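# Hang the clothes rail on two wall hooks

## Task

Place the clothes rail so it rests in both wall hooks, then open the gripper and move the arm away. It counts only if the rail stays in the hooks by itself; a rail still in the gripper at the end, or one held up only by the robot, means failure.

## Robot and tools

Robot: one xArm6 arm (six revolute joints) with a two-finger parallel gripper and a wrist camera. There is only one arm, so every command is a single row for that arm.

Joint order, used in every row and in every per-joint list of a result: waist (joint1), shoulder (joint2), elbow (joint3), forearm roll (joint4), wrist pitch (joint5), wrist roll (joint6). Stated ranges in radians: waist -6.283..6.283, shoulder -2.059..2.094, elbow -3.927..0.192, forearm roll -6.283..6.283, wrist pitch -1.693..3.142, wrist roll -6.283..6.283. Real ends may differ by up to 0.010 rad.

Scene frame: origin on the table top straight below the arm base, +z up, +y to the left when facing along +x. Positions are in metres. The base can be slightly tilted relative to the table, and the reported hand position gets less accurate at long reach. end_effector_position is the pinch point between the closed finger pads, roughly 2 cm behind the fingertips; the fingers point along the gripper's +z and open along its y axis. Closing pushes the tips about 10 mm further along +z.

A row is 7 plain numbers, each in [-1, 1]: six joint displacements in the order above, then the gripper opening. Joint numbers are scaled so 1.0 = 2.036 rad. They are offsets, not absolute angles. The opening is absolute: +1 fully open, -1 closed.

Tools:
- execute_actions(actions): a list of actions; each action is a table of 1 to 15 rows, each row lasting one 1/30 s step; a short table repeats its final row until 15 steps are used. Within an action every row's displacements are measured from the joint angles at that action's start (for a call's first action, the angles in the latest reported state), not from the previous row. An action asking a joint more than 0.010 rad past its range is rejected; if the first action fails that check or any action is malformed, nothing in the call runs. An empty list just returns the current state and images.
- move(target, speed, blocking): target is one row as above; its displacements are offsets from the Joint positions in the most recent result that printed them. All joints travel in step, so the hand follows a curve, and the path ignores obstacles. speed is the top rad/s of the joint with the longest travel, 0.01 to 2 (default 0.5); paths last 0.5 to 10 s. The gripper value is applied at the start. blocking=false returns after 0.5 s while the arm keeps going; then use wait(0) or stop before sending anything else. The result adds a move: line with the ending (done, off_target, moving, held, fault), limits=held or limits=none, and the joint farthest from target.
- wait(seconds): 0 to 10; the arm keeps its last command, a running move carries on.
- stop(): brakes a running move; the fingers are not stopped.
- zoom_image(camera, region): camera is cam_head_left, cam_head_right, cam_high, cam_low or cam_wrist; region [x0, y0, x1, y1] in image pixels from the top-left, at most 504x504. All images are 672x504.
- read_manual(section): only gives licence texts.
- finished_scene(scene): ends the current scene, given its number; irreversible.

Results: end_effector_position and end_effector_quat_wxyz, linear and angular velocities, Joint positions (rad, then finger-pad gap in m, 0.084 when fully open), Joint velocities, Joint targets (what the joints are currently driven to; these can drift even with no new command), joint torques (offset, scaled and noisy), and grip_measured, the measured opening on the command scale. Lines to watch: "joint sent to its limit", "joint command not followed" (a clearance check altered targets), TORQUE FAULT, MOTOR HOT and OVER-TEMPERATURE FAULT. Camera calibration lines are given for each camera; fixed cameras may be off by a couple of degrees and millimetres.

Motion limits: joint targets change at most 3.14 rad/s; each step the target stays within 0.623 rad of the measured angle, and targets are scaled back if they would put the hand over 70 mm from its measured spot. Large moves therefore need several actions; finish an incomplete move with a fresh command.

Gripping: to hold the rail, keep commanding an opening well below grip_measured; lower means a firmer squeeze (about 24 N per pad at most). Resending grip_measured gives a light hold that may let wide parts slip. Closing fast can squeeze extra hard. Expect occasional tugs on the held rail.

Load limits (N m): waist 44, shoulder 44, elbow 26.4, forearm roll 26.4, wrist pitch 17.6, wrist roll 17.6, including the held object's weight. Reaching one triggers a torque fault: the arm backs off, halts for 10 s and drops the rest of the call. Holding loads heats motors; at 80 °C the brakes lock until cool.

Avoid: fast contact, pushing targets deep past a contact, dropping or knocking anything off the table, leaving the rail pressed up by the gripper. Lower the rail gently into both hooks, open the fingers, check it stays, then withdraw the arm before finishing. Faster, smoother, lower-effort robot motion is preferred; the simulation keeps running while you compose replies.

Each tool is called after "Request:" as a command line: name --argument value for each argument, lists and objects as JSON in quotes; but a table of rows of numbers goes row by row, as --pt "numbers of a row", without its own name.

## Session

Request:
execute_actions --actions '[]'

Scene clock: 0.00 s.
end_effector_position=(+0.4299, +0.0620, +0.3379) grip_measured=+1.00 end_effector_quat_wxyz=(-0.009, -0.404, +0.915, -0.007) end_effector_velocity=(+0.000, -0.000, -0.000) end_effector_angular_velocity=(+0.000, +0.000, -0.001)
Joint names: [waist, shoulder, elbow, forearm roll, wrist pitch, wrist roll]
Joint positions: [ 0.015 -0.289 -1.16   0.201  1.418  2.146  0.084]
Joint velocities: [-0.001  0.     0.     0.    -0.     0.     0.   ]
Joint torques (N m, as the arm reports them, + toward a larger angle): no reading
Motor temperatures (°C, as the motors report them): [32 30 31 27 34 36]
Joint targets: [0.015 -0.289 -1.160 0.201 1.418 2.146]
camera_calibration (this result's frames):
cam_wrist: T_world_to_cam=[[-0.738578, 0.674129, 0.0072282, 0.307178], [0.67388, 0.738534, -0.0213101, -0.253277], [-0.019704, -0.0108682, -0.999747, 0.477921], [0, 0, 0, 1]] pos_world=[0.40697, -0.0148302, 0.470182]

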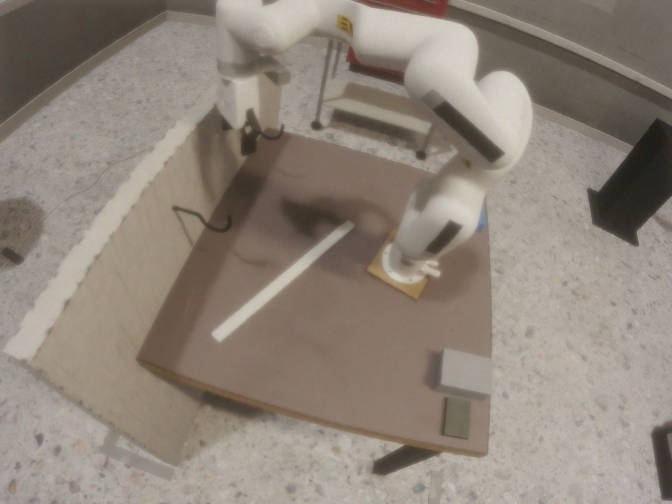

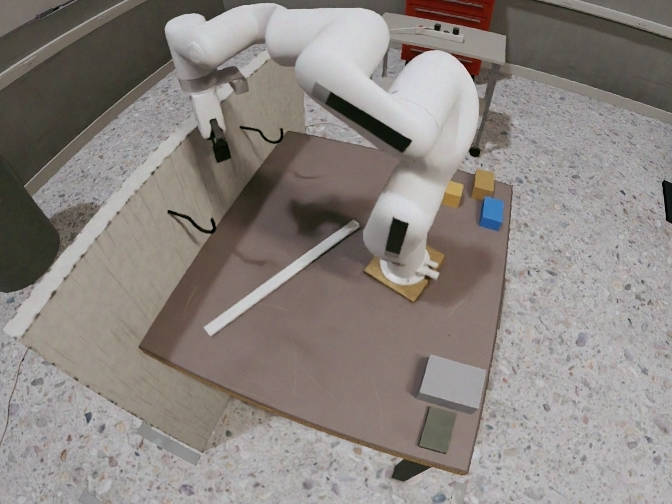

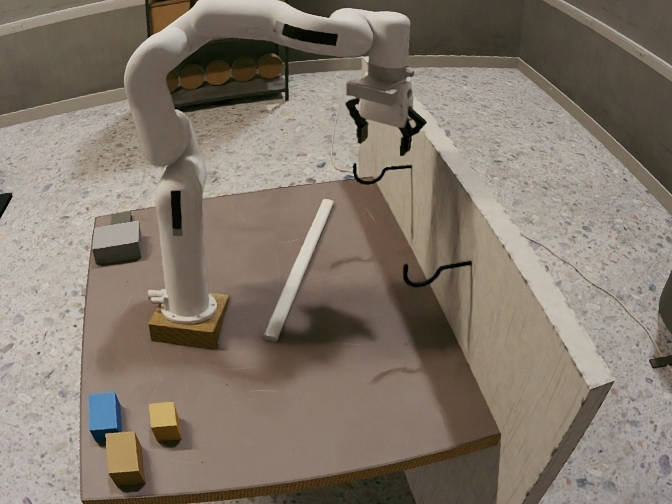

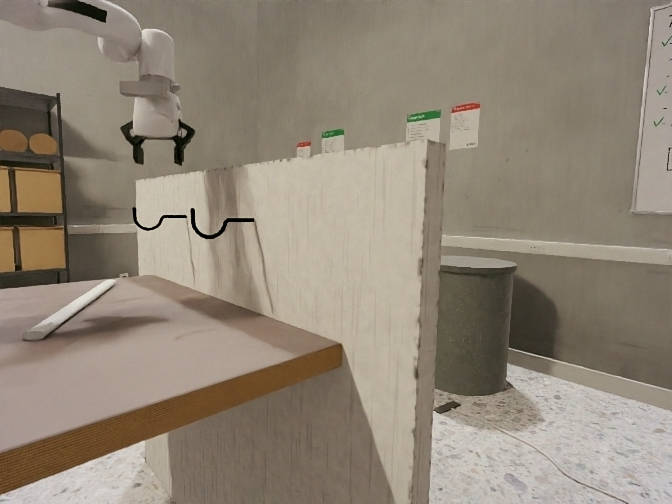

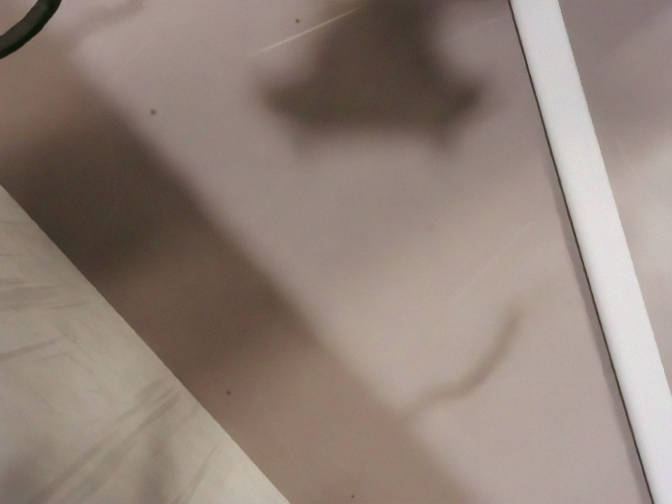

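Request:
zoom_image --camera "cam_high" --region '[230, 140, 500, 360]'

Request:
zoom_image --camera "cam_head_right" --region '[150, 110, 390, 350]'

Request:
zoom_image --camera "cam_low" --region '[0, 180, 300, 350]'

Region (230, 140, 500, 360) of cam_high's 672x504 image, scaled by 1.867, with more detail than that image has; it fills the top 411 rows of this view, and the rest is white.

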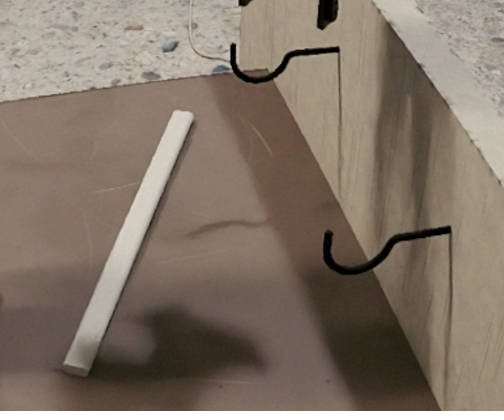

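Region (150, 110, 390, 350) of cam_head_right's 672x504 image, scaled by 2.100, with more detail than that image has.

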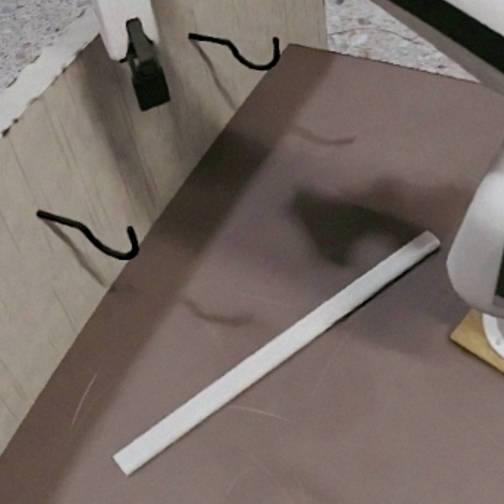

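Region (0, 180, 300, 350) of cam_low's 672x504 image, scaled by 1.680, with more detail than that image has; it fills the top 286 rows of this view, and the rest is white.

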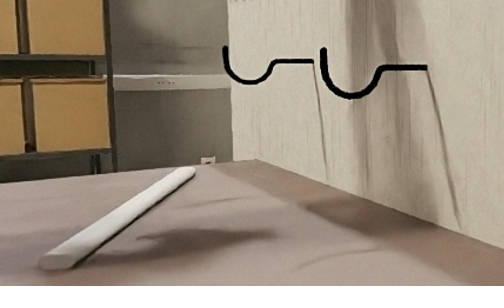

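Request:
move --target '[0.2082,-0.1603,0.4827,0.0450,-0.3610,-0.0099,1]' --speed 0.7

Request:
zoom_image --camera "cam_high" --region '[220, 150, 400, 360]'

Scene clock: 121.93 s.
end_effector_position=(+0.2706, +0.1262, +0.0902) grip_measured=+1.00 end_effector_quat_wxyz=(+0.001, -0.517, +0.856, -0.000) end_effector_velocity=(-0.004, -0.002, -0.003) end_effector_angular_velocity=(-0.002, +0.009, -0.004)
Joint names: [waist, shoulder, elbow, forearm roll, wrist pitch, wrist roll]
Joint positions: [ 0.438 -0.615 -0.179  0.293  0.683  2.125  0.084]
Joint velocities: [ 0.001  0.001  0.009  0.     0.     0.003 -0.   ]
Joint torques (N m, as the arm reports them, + toward a larger angle): [ -2.3   -7.63 -12.3    0.21  -2.54   0.2 ]
Motor temperatures (°C, as the motors report them): [32 31 35 27 35 36]
Joint targets: [0.439 -0.615 -0.178 0.293 0.683 2.125]
move: done; limits=none; farthest joint: the elbow, 0.002 radians from its target (0.983 radians at the start)
camera_calibration (this result's frames):
cam_wrist: T_world_to_cam=[[-0.884534, 0.466335, 0.0114596, 0.213281], [0.466385, 0.884579, 0.00202978, -0.163009], [-0.00919036, 0.00713999, -0.999932, 0.222666], [0, 0, 0, 1]] pos_world=[0.266726, 0.0431442, 0.220538]

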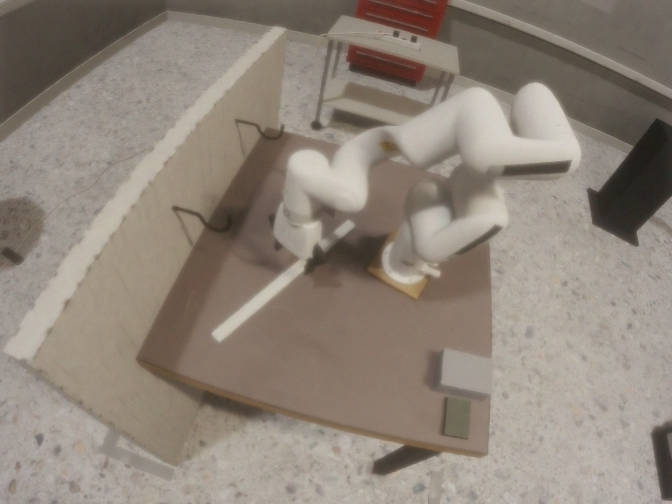

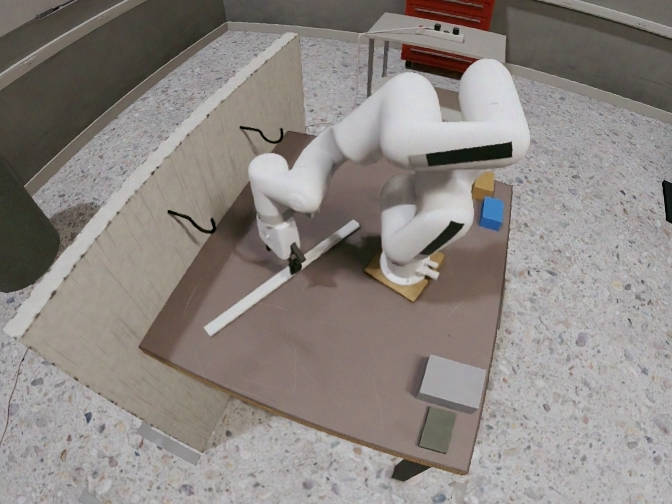

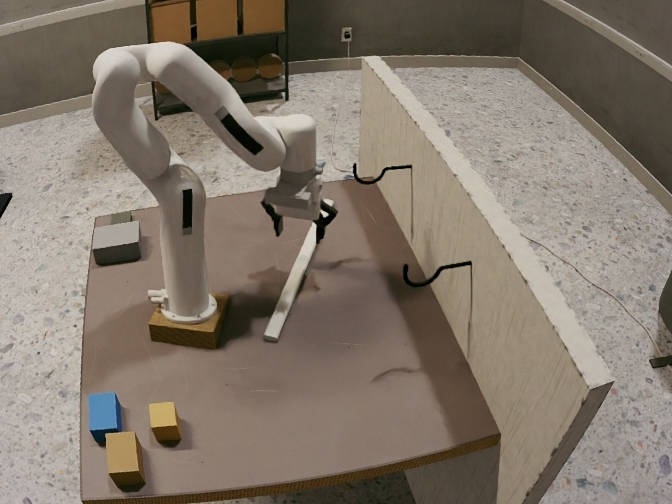

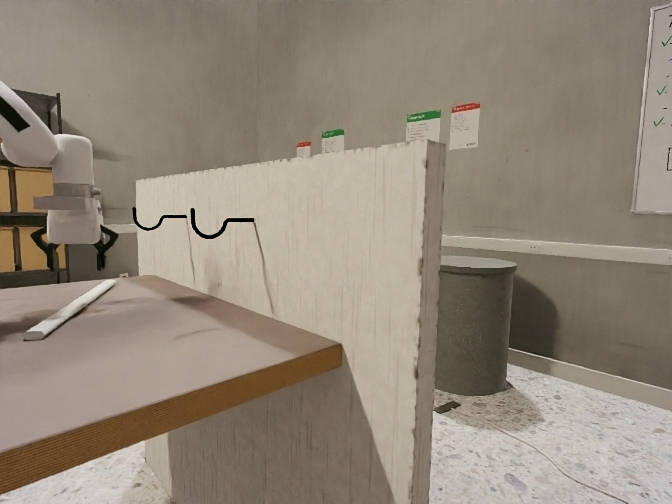

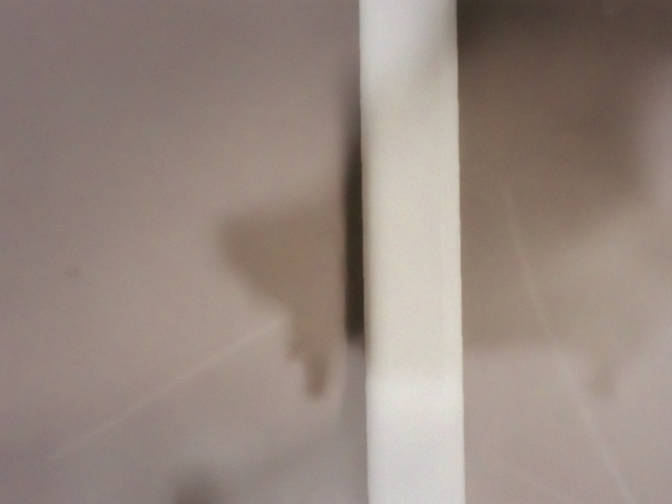

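Region (220, 150, 400, 360) of cam_high's 672x504 image, scaled by 2.400, with more detail than that image has; it fills the left 432 columns of this view, and the rest is white.

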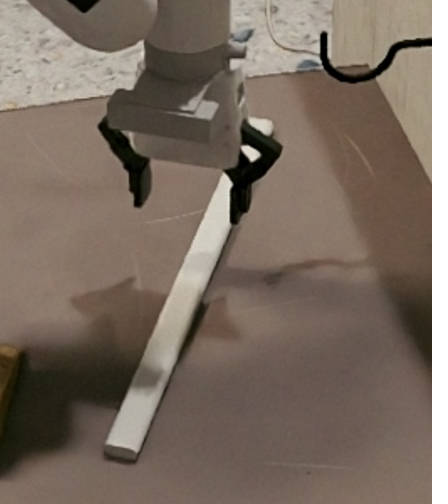

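Request:
move --target '[0.0451,0.1688,-0.0048,0.1062,-0.1610,-0.0865,1]' --speed 0.3

Request:
zoom_image --camera "cam_high" --region '[220, 150, 400, 360]'

Request:
zoom_image --camera "cam_low" --region '[0, 230, 200, 350]'

Scene clock: 155.77 s.
end_effector_position=(+0.2777, +0.1226, +0.0238) grip_measured=+1.00 end_effector_quat_wxyz=(+0.001, -0.523, +0.852, -0.000) end_effector_velocity=(-0.001, -0.001, -0.001) end_effector_angular_velocity=(-0.001, +0.002, -0.002)
Joint names: [waist, shoulder, elbow, forearm roll, wrist pitch, wrist roll]
Joint positions: [ 0.53  -0.272 -0.189  0.509  0.356  1.949  0.084]
Joint velocities: [-0.001  0.002  0.002  0.    -0.     0.     0.   ]
Joint torques (N m, as the arm reports them, + toward a larger angle): [ -2.77 -10.75  -8.8    0.31  -2.45   0.33]
Motor temperatures (°C, as the motors report them): [32 30 34 27 35 36]
Joint targets: [0.530 -0.271 -0.189 0.509 0.356 1.949]
move: done; limits=none; farthest joint: the wrist roll, 0.001 radians from its target (0.177 radians at the start)
camera_calibration (this result's frames):
cam_wrist: T_world_to_cam=[[-0.891848, 0.452172, 0.0121471, 0.225751], [0.452218, 0.891907, 0.00120924, -0.159922], [-0.0102873, 0.0065716, -0.999925, 0.156726], [0, 0, 0, 1]] pos_world=[0.275267, 0.0395273, 0.154165]

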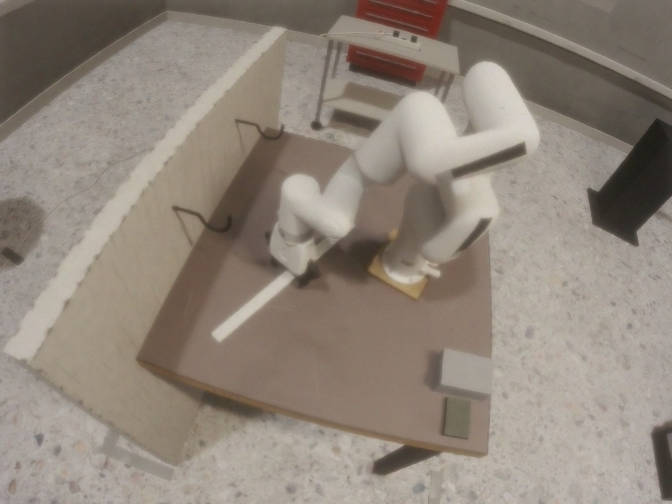

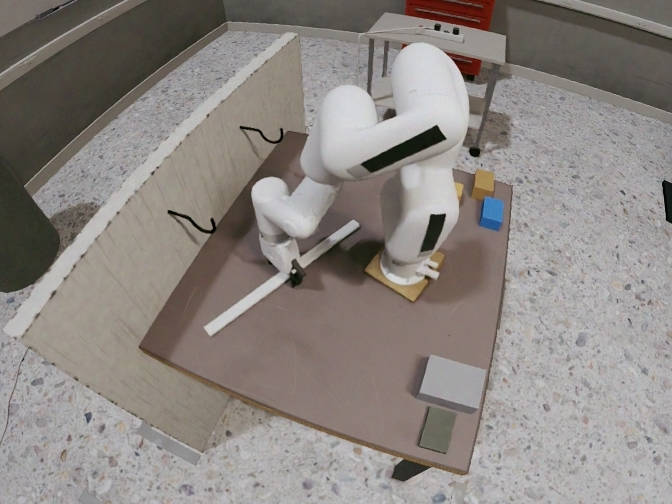

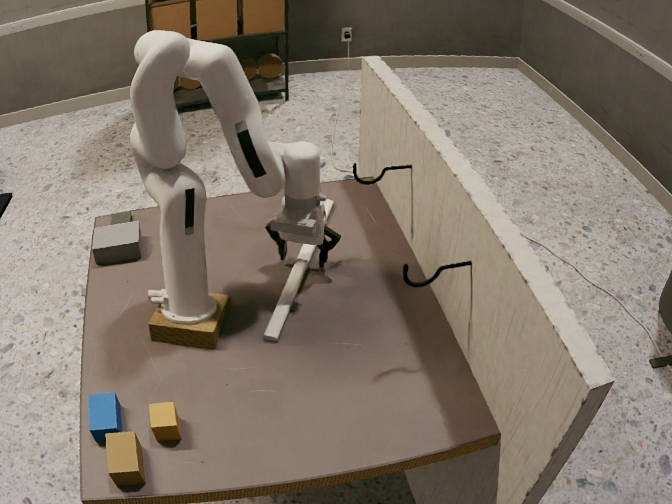

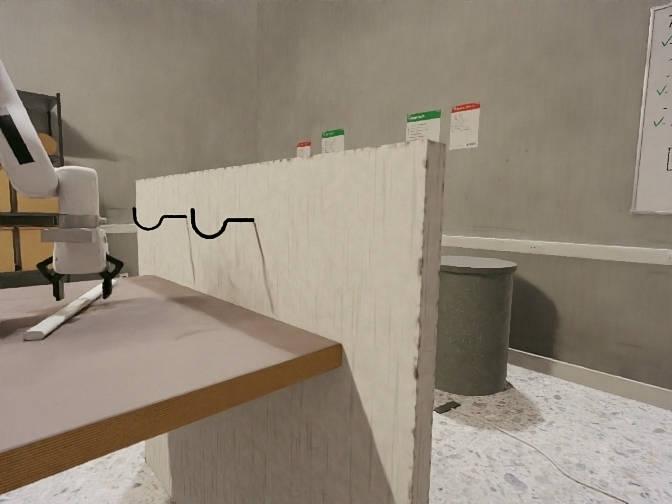

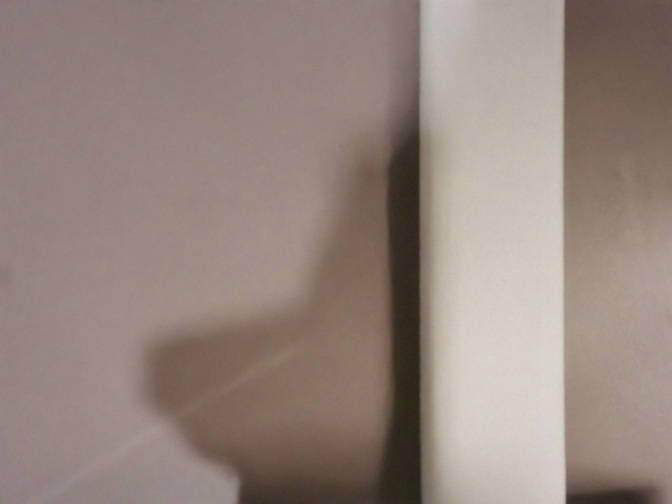

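Region (220, 150, 400, 360) of cam_high's 672x504 image, scaled by 2.400, with more detail than that image has; it fills the left 432 columns of this view, and the rest is white.

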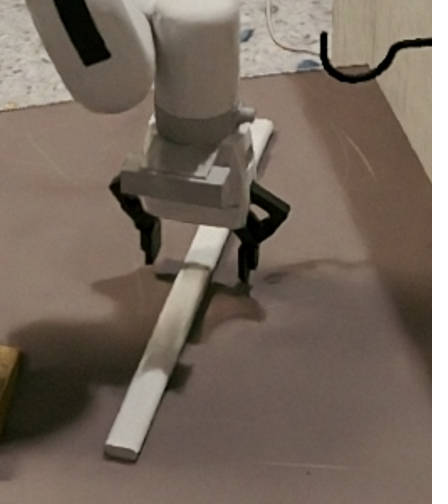

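Region (0, 230, 200, 350) of cam_low's 672x504 image, scaled by 2.520, with more detail than that image has; it fills the top 302 rows of this view, and the rest is white.

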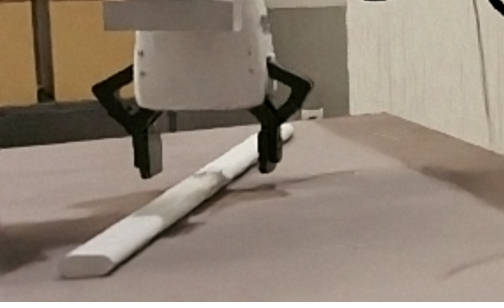

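Request:
execute_actions --actions '[[[0,0,0,0,0,0,0.75],[0,0,0,0,0,0,0.5],[0,0,0,0,0,0,0.3],[0,0,0,0,0,0,0.1],[0,0,0,0,0,0,0.0],[0,0,0,0,0,0,-0.1],[0,0,0,0,0,0,-0.15],[0,0,0,0,0,0,-0.2],[0,0,0,0,0,0,-0.25],[0,0,0,0,0,0,-0.3],[0,0,0,0,0,0,-0.35],[0,0,0,0,0,0,-0.45],[0,0,0,0,0,0,-0.6],[0,0,0,0,0,0,-0.8],[0,0,0,0,0,0,-1]]]'

Scene clock: 163.57 s.
end_effector_position=(+0.2777, +0.1226, +0.0238) grip_measured=-0.34 end_effector_quat_wxyz=(+0.001, -0.524, +0.852, -0.000) end_effector_velocity=(-0.000, -0.000, -0.000) end_effector_angular_velocity=(-0.000, +0.001, -0.000)
Joint names: [waist, shoulder, elbow, forearm roll, wrist pitch, wrist roll]
Joint positions: [ 0.53  -0.272 -0.189  0.509  0.356  1.949  0.029]
Joint velocities: [-0.  0.  0. -0.  0.  0. -0.]
Joint torques (N m, as the arm reports them, + toward a larger angle): [ -2.68 -10.52  -8.24   0.27  -2.52   0.25]
Motor temperatures (°C, as the motors report them): [32 30 34 27 35 36]
Joint targets: [0.530 -0.272 -0.189 0.509 0.356 1.949]
camera_calibration (this result's frames):
cam_wrist: T_world_to_cam=[[-0.891878, 0.452114, 0.0120879, 0.22579], [0.45216, 0.891936, 0.00126561, -0.159943], [-0.0102095, 0.00659445, -0.999926, 0.156722], [0, 0, 0, 1]] pos_world=[0.275297, 0.0395432, 0.154183]

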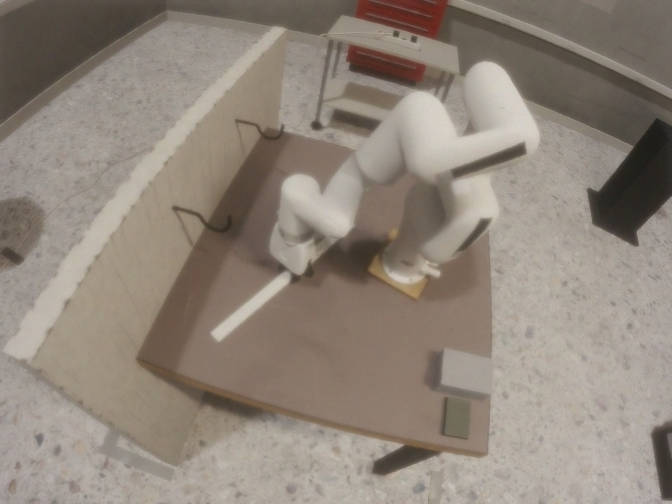

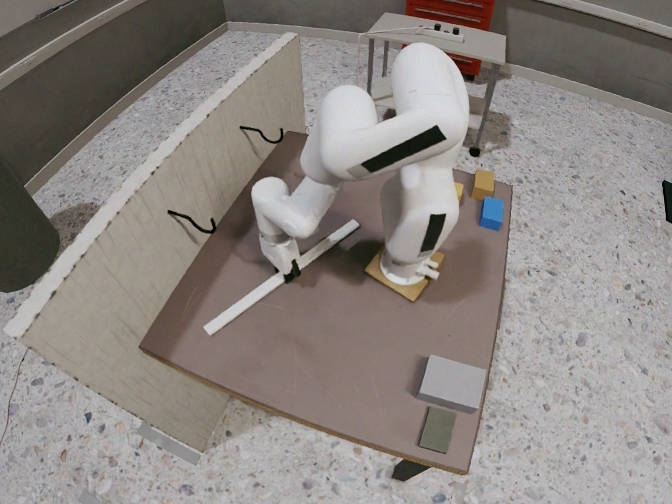

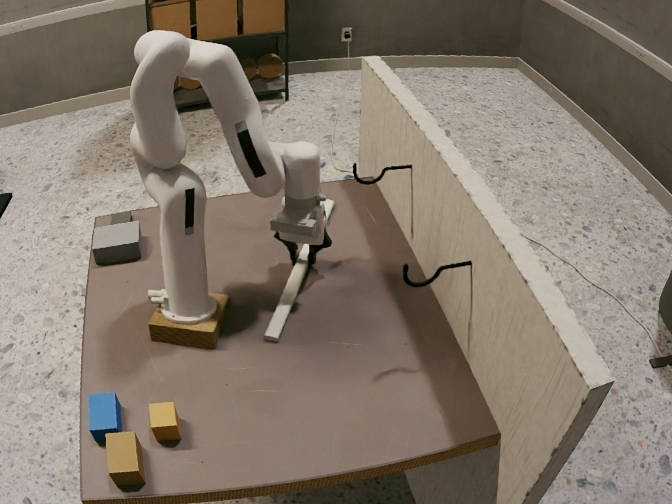

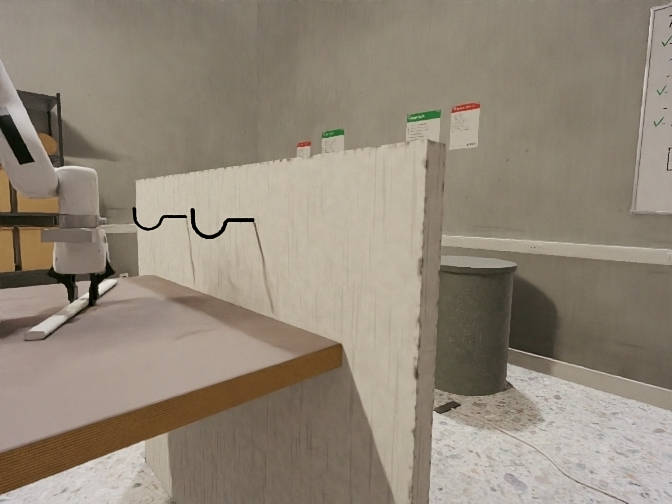

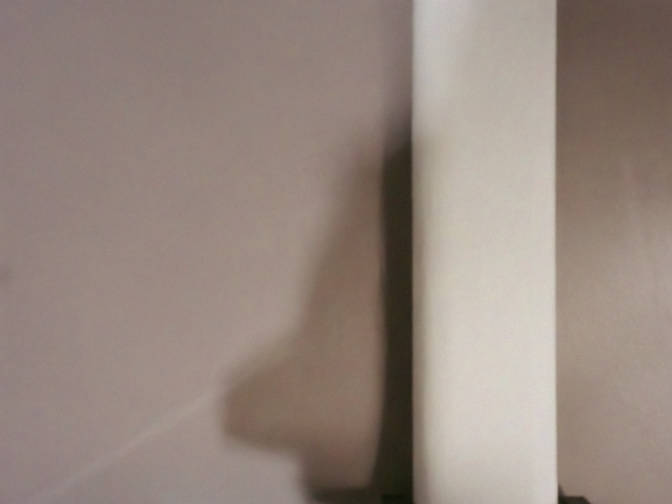

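Request:
move --target '[-0.0451,-0.1688,0.0048,-0.1062,0.1610,0.0786,-1]' --speed 0.35

Scene clock: 194.80 s.
end_effector_position=(+0.2706, +0.1262, +0.0902) grip_measured=-0.34 end_effector_quat_wxyz=(+0.001, -0.524, +0.852, -0.000) end_effector_velocity=(+0.001, +0.000, +0.001) end_effector_angular_velocity=(+0.000, -0.002, +0.001)
Joint names: [waist, shoulder, elbow, forearm roll, wrist pitch, wrist roll]
Joint positions: [ 0.439 -0.615 -0.179  0.293  0.683  2.109  0.029]
Joint velocities: [-0.001 -0.001 -0.002 -0.001  0.001  0.     0.   ]
Joint torques (N m, as the arm reports them, + toward a larger angle): [ -2.38  -8.42 -13.6    0.62  -2.64   0.35]
Motor temperatures (°C, as the motors report them): [32 30 33 27 35 36]
Joint targets: [0.438 -0.615 -0.179 0.293 0.683 2.109]
move: done; limits=none; farthest joint: the shoulder, 0.001 radians from its target (0.344 radians at the start)
camera_calibration (this result's frames):
cam_wrist: T_world_to_cam=[[-0.891945, 0.452, 0.0114386, 0.217097], [0.452049, 0.891991, 0.00199638, -0.16007], [-0.0093008, 0.00695148, -0.999933, 0.222715], [0, 0, 0, 1]] pos_world=[0.268069, 0.0431052, 0.220537]

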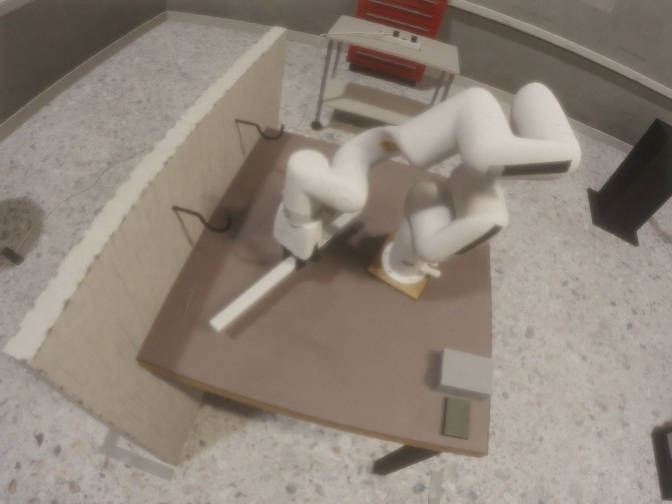

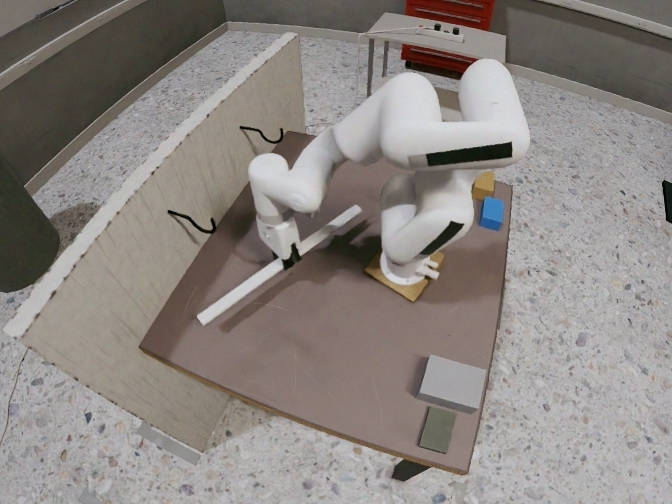

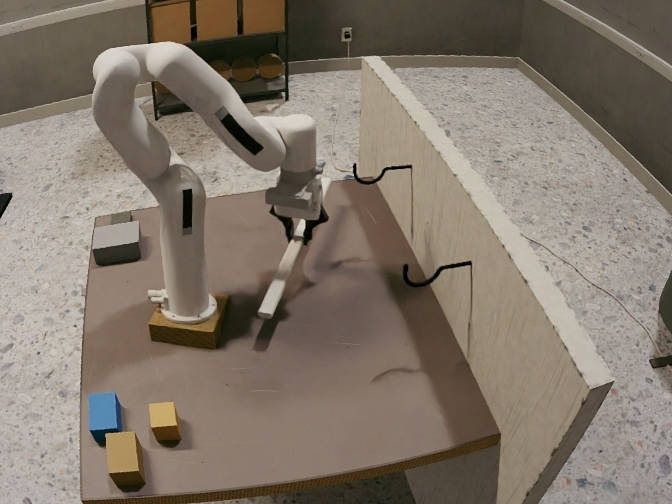

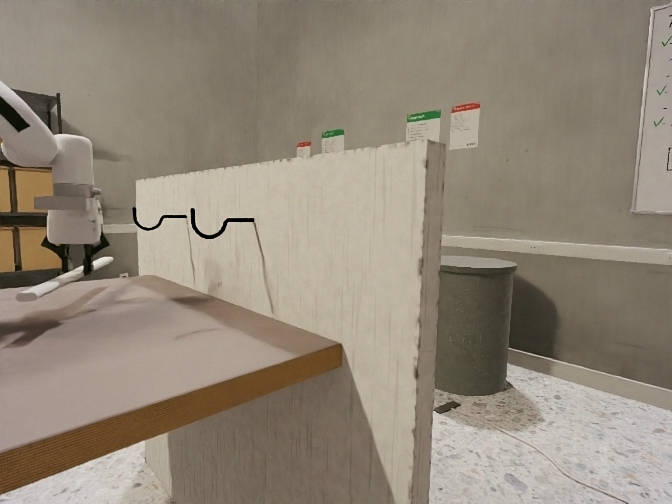

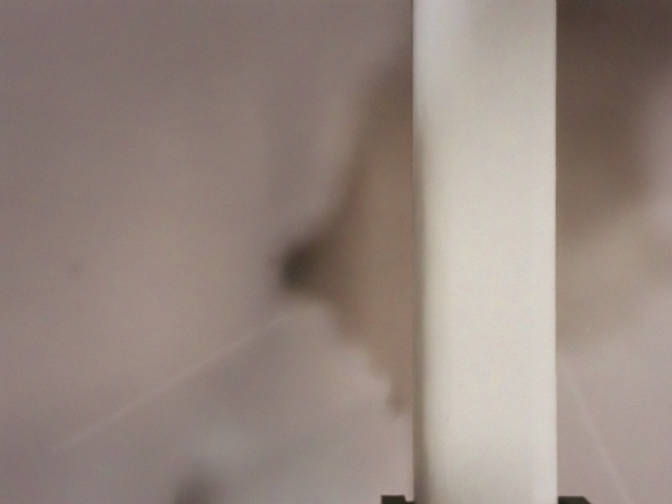

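Request:
move --target '[-0.3327,0.0280,-0.2526,-0.0287,0.2900,-0.4904,-1]' --speed 0.6

Request:
zoom_image --camera "cam_high" --region '[280, 80, 500, 320]'

Request:
zoom_image --camera "cam_low" --region '[60, 140, 300, 270]'

Scene clock: 204.73 s.
end_effector_position=(+0.3294, -0.0203, +0.2694) grip_measured=-0.34 end_effector_quat_wxyz=(-0.000, +0.707, -0.708, -0.000) end_effector_velocity=(+0.001, -0.001, +0.002) end_effector_angular_velocity=(-0.002, -0.004, +0.000)
Joint names: [waist, shoulder, elbow, forearm roll, wrist pitch, wrist roll]
Joint positions: [-0.238 -0.558 -0.693  0.234  1.274  1.111  0.029]
Joint velocities: [-0.002  0.001 -0.005 -0.     0.    -0.001  0.   ]
Joint torques (N m, as the arm reports them, + toward a larger angle): [ -4.16  -9.01 -16.42   0.43  -2.95   0.12]
Motor temperatures (°C, as the motors report them): [32 30 34 27 35 36]
Joint targets: [-0.239 -0.558 -0.693 0.234 1.274 1.111]
move: done; limits=none; farthest joint: the elbow, 0.001 radians from its target (0.514 radians at the start)
camera_calibration (this result's frames):
cam_wrist: T_world_to_cam=[[-0.999917, 0.00193203, 0.0127059, 0.359868], [0.00194491, 0.999998, 0.00100164, 0.0944009], [-0.0127039, 0.00102627, -0.999919, 0.404504], [0, 0, 0, 1]] pos_world=[0.364794, -0.0955111, 0.399804]

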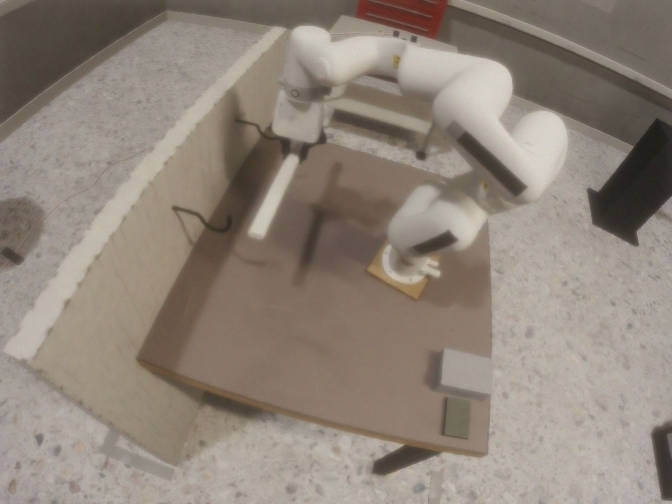

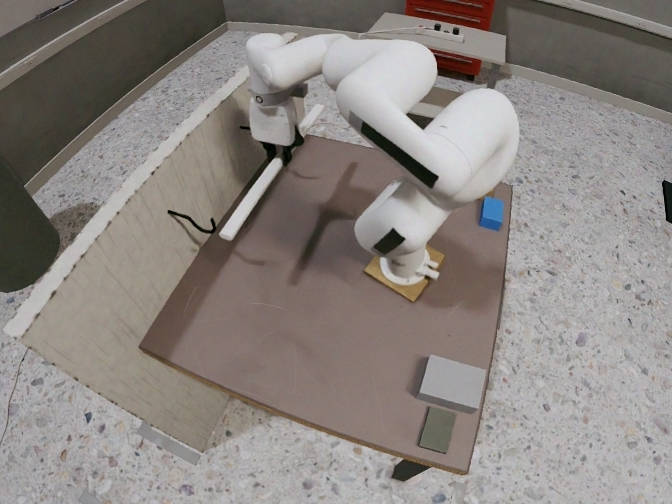

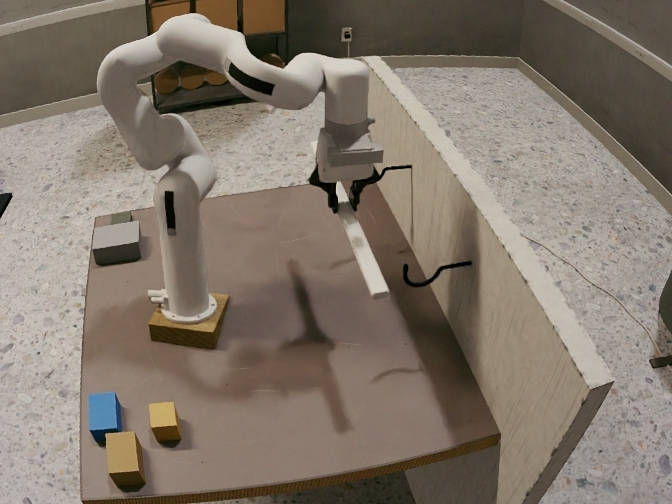

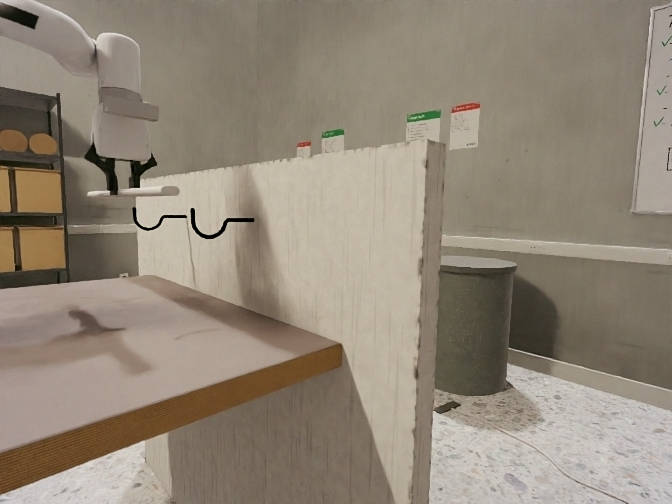

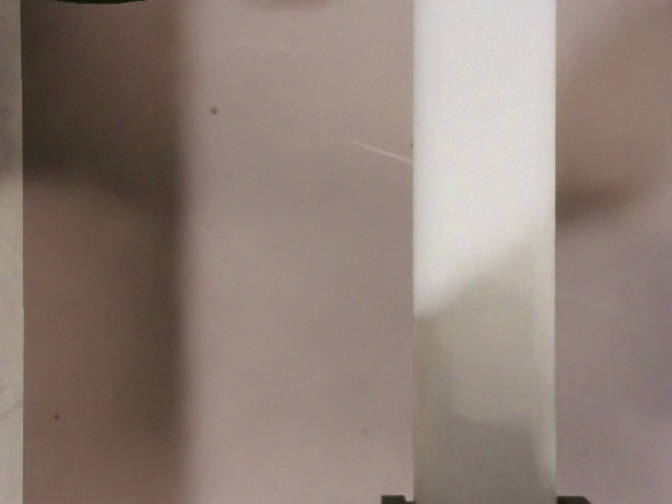

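Region (280, 80, 500, 320) of cam_high's 672x504 image, scaled by 2.100, with more detail than that image has; it fills the left 462 columns of this view, and the rest is white.

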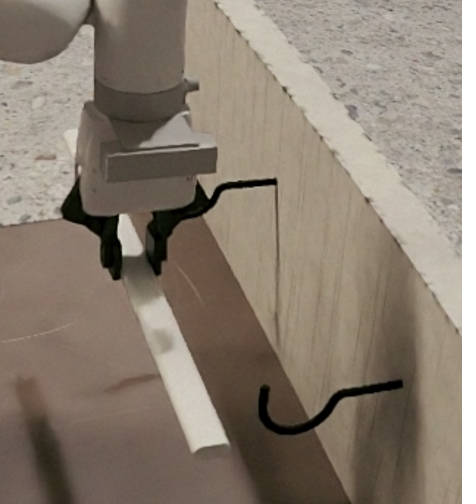

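Region (60, 140, 300, 270) of cam_low's 672x504 image, scaled by 2.100, with more detail than that image has; it fills the top 273 rows of this view, and the rest is white.

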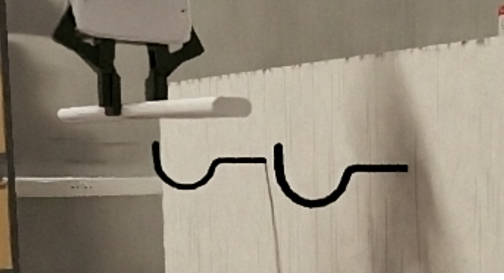

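Request:
move --target '[0.0772,0.1762,-0.1640,0.0024,-0.0295,0.0717,-1]' --speed 0.3

Request:
zoom_image --camera "cam_high" --region '[300, 80, 520, 320]'

Request:
zoom_image --camera "cam_low" --region '[100, 140, 300, 270]'

Request:
zoom_image --camera "cam_head_right" --region '[100, 40, 360, 300]'

Scene clock: 240.03 s.
end_effector_position=(+0.4437, +0.0045, +0.2700) grip_measured=-0.34 end_effector_quat_wxyz=(-0.001, +0.707, -0.708, +0.000) end_effector_velocity=(+0.000, +0.001, -0.001) end_effector_angular_velocity=(+0.000, +0.001, +0.001)
Joint names: [waist, shoulder, elbow, forearm roll, wrist pitch, wrist roll]
Joint positions: [-0.081 -0.2   -1.026  0.239  1.214  1.257  0.029]
Joint velocities: [ 0.003  0.002 -0.001 -0.    -0.     0.001 -0.   ]
Joint torques (N m, as the arm reports them, + toward a larger angle): [ -5.43 -17.49 -16.6    0.3   -2.96   0.19]
Motor temperatures (°C, as the motors report them): [32 30 36 27 35 36]
Joint targets: [-0.081 -0.199 -1.026 0.239 1.214 1.257]
move: done; limits=none; farthest joint: the waist, 0.001 radians from its target (0.158 radians at the start)
camera_calibration (this result's frames):
cam_wrist: T_world_to_cam=[[-0.999935, 0.00186467, 0.0112869, 0.474451], [0.00187599, 0.999998, 0.000992699, 0.0693856], [-0.011285, 0.00101381, -0.999936, 0.405883], [0, 0, 0, 1]] pos_world=[0.47887, -0.0706816, 0.400433]

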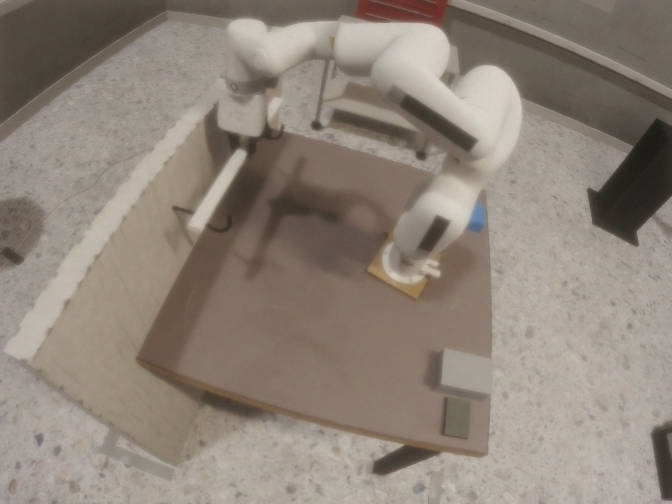

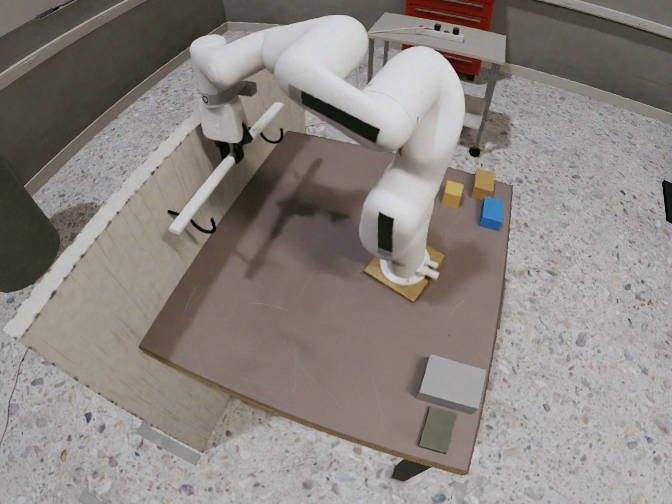

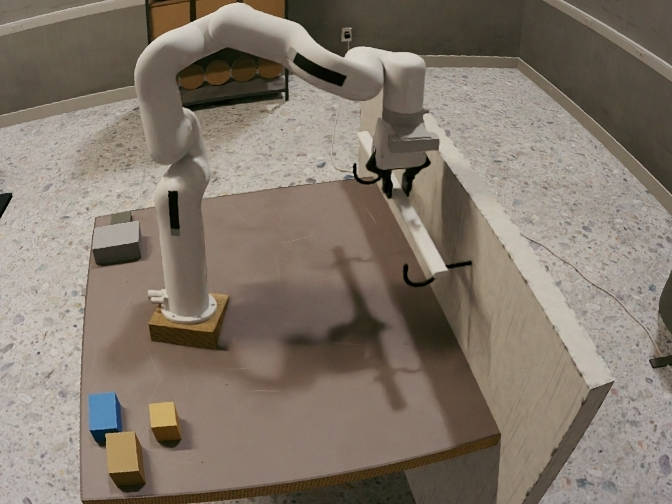

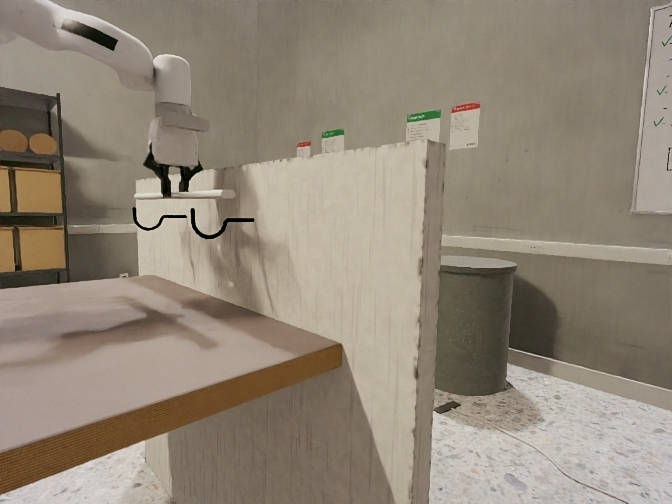

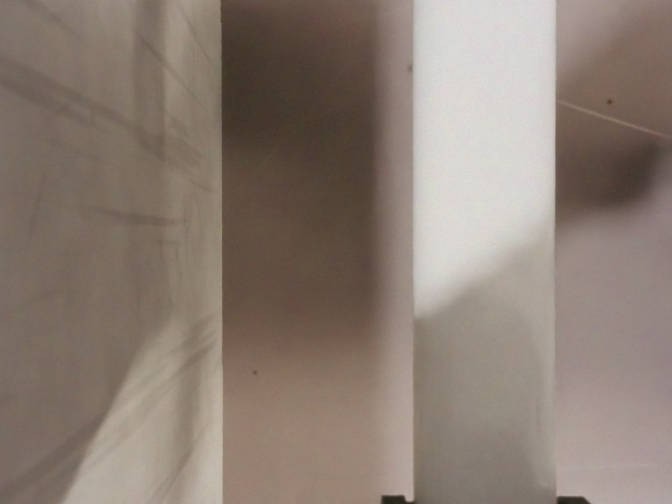

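Region (300, 80, 520, 320) of cam_high's 672x504 image, scaled by 2.100, with more detail than that image has; it fills the left 462 columns of this view, and the rest is white.

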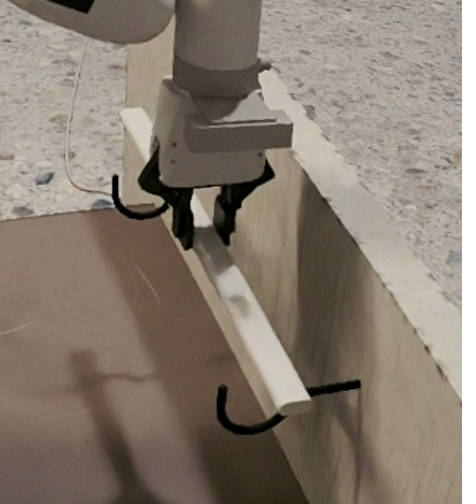

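Region (100, 140, 300, 270) of cam_low's 672x504 image, scaled by 2.520, with more detail than that image has; it fills the top 328 rows of this view, and the rest is white.

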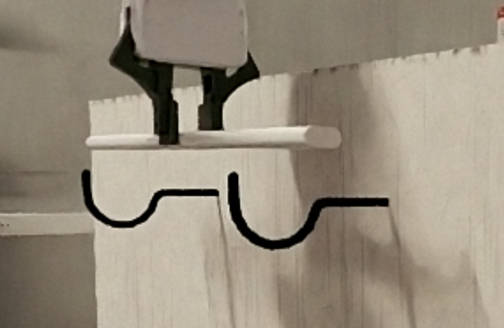

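Region (100, 40, 360, 300) of cam_head_right's 672x504 image, scaled by 1.938, with more detail than that image has.

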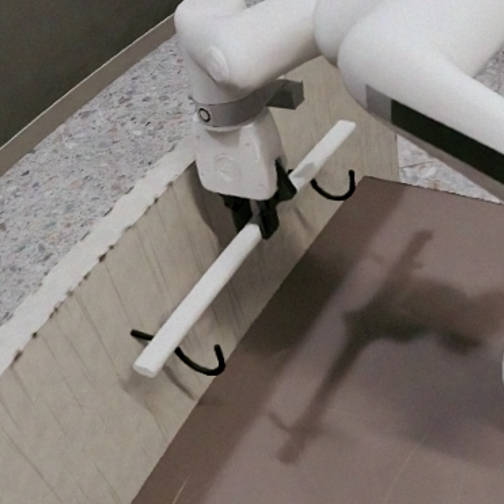

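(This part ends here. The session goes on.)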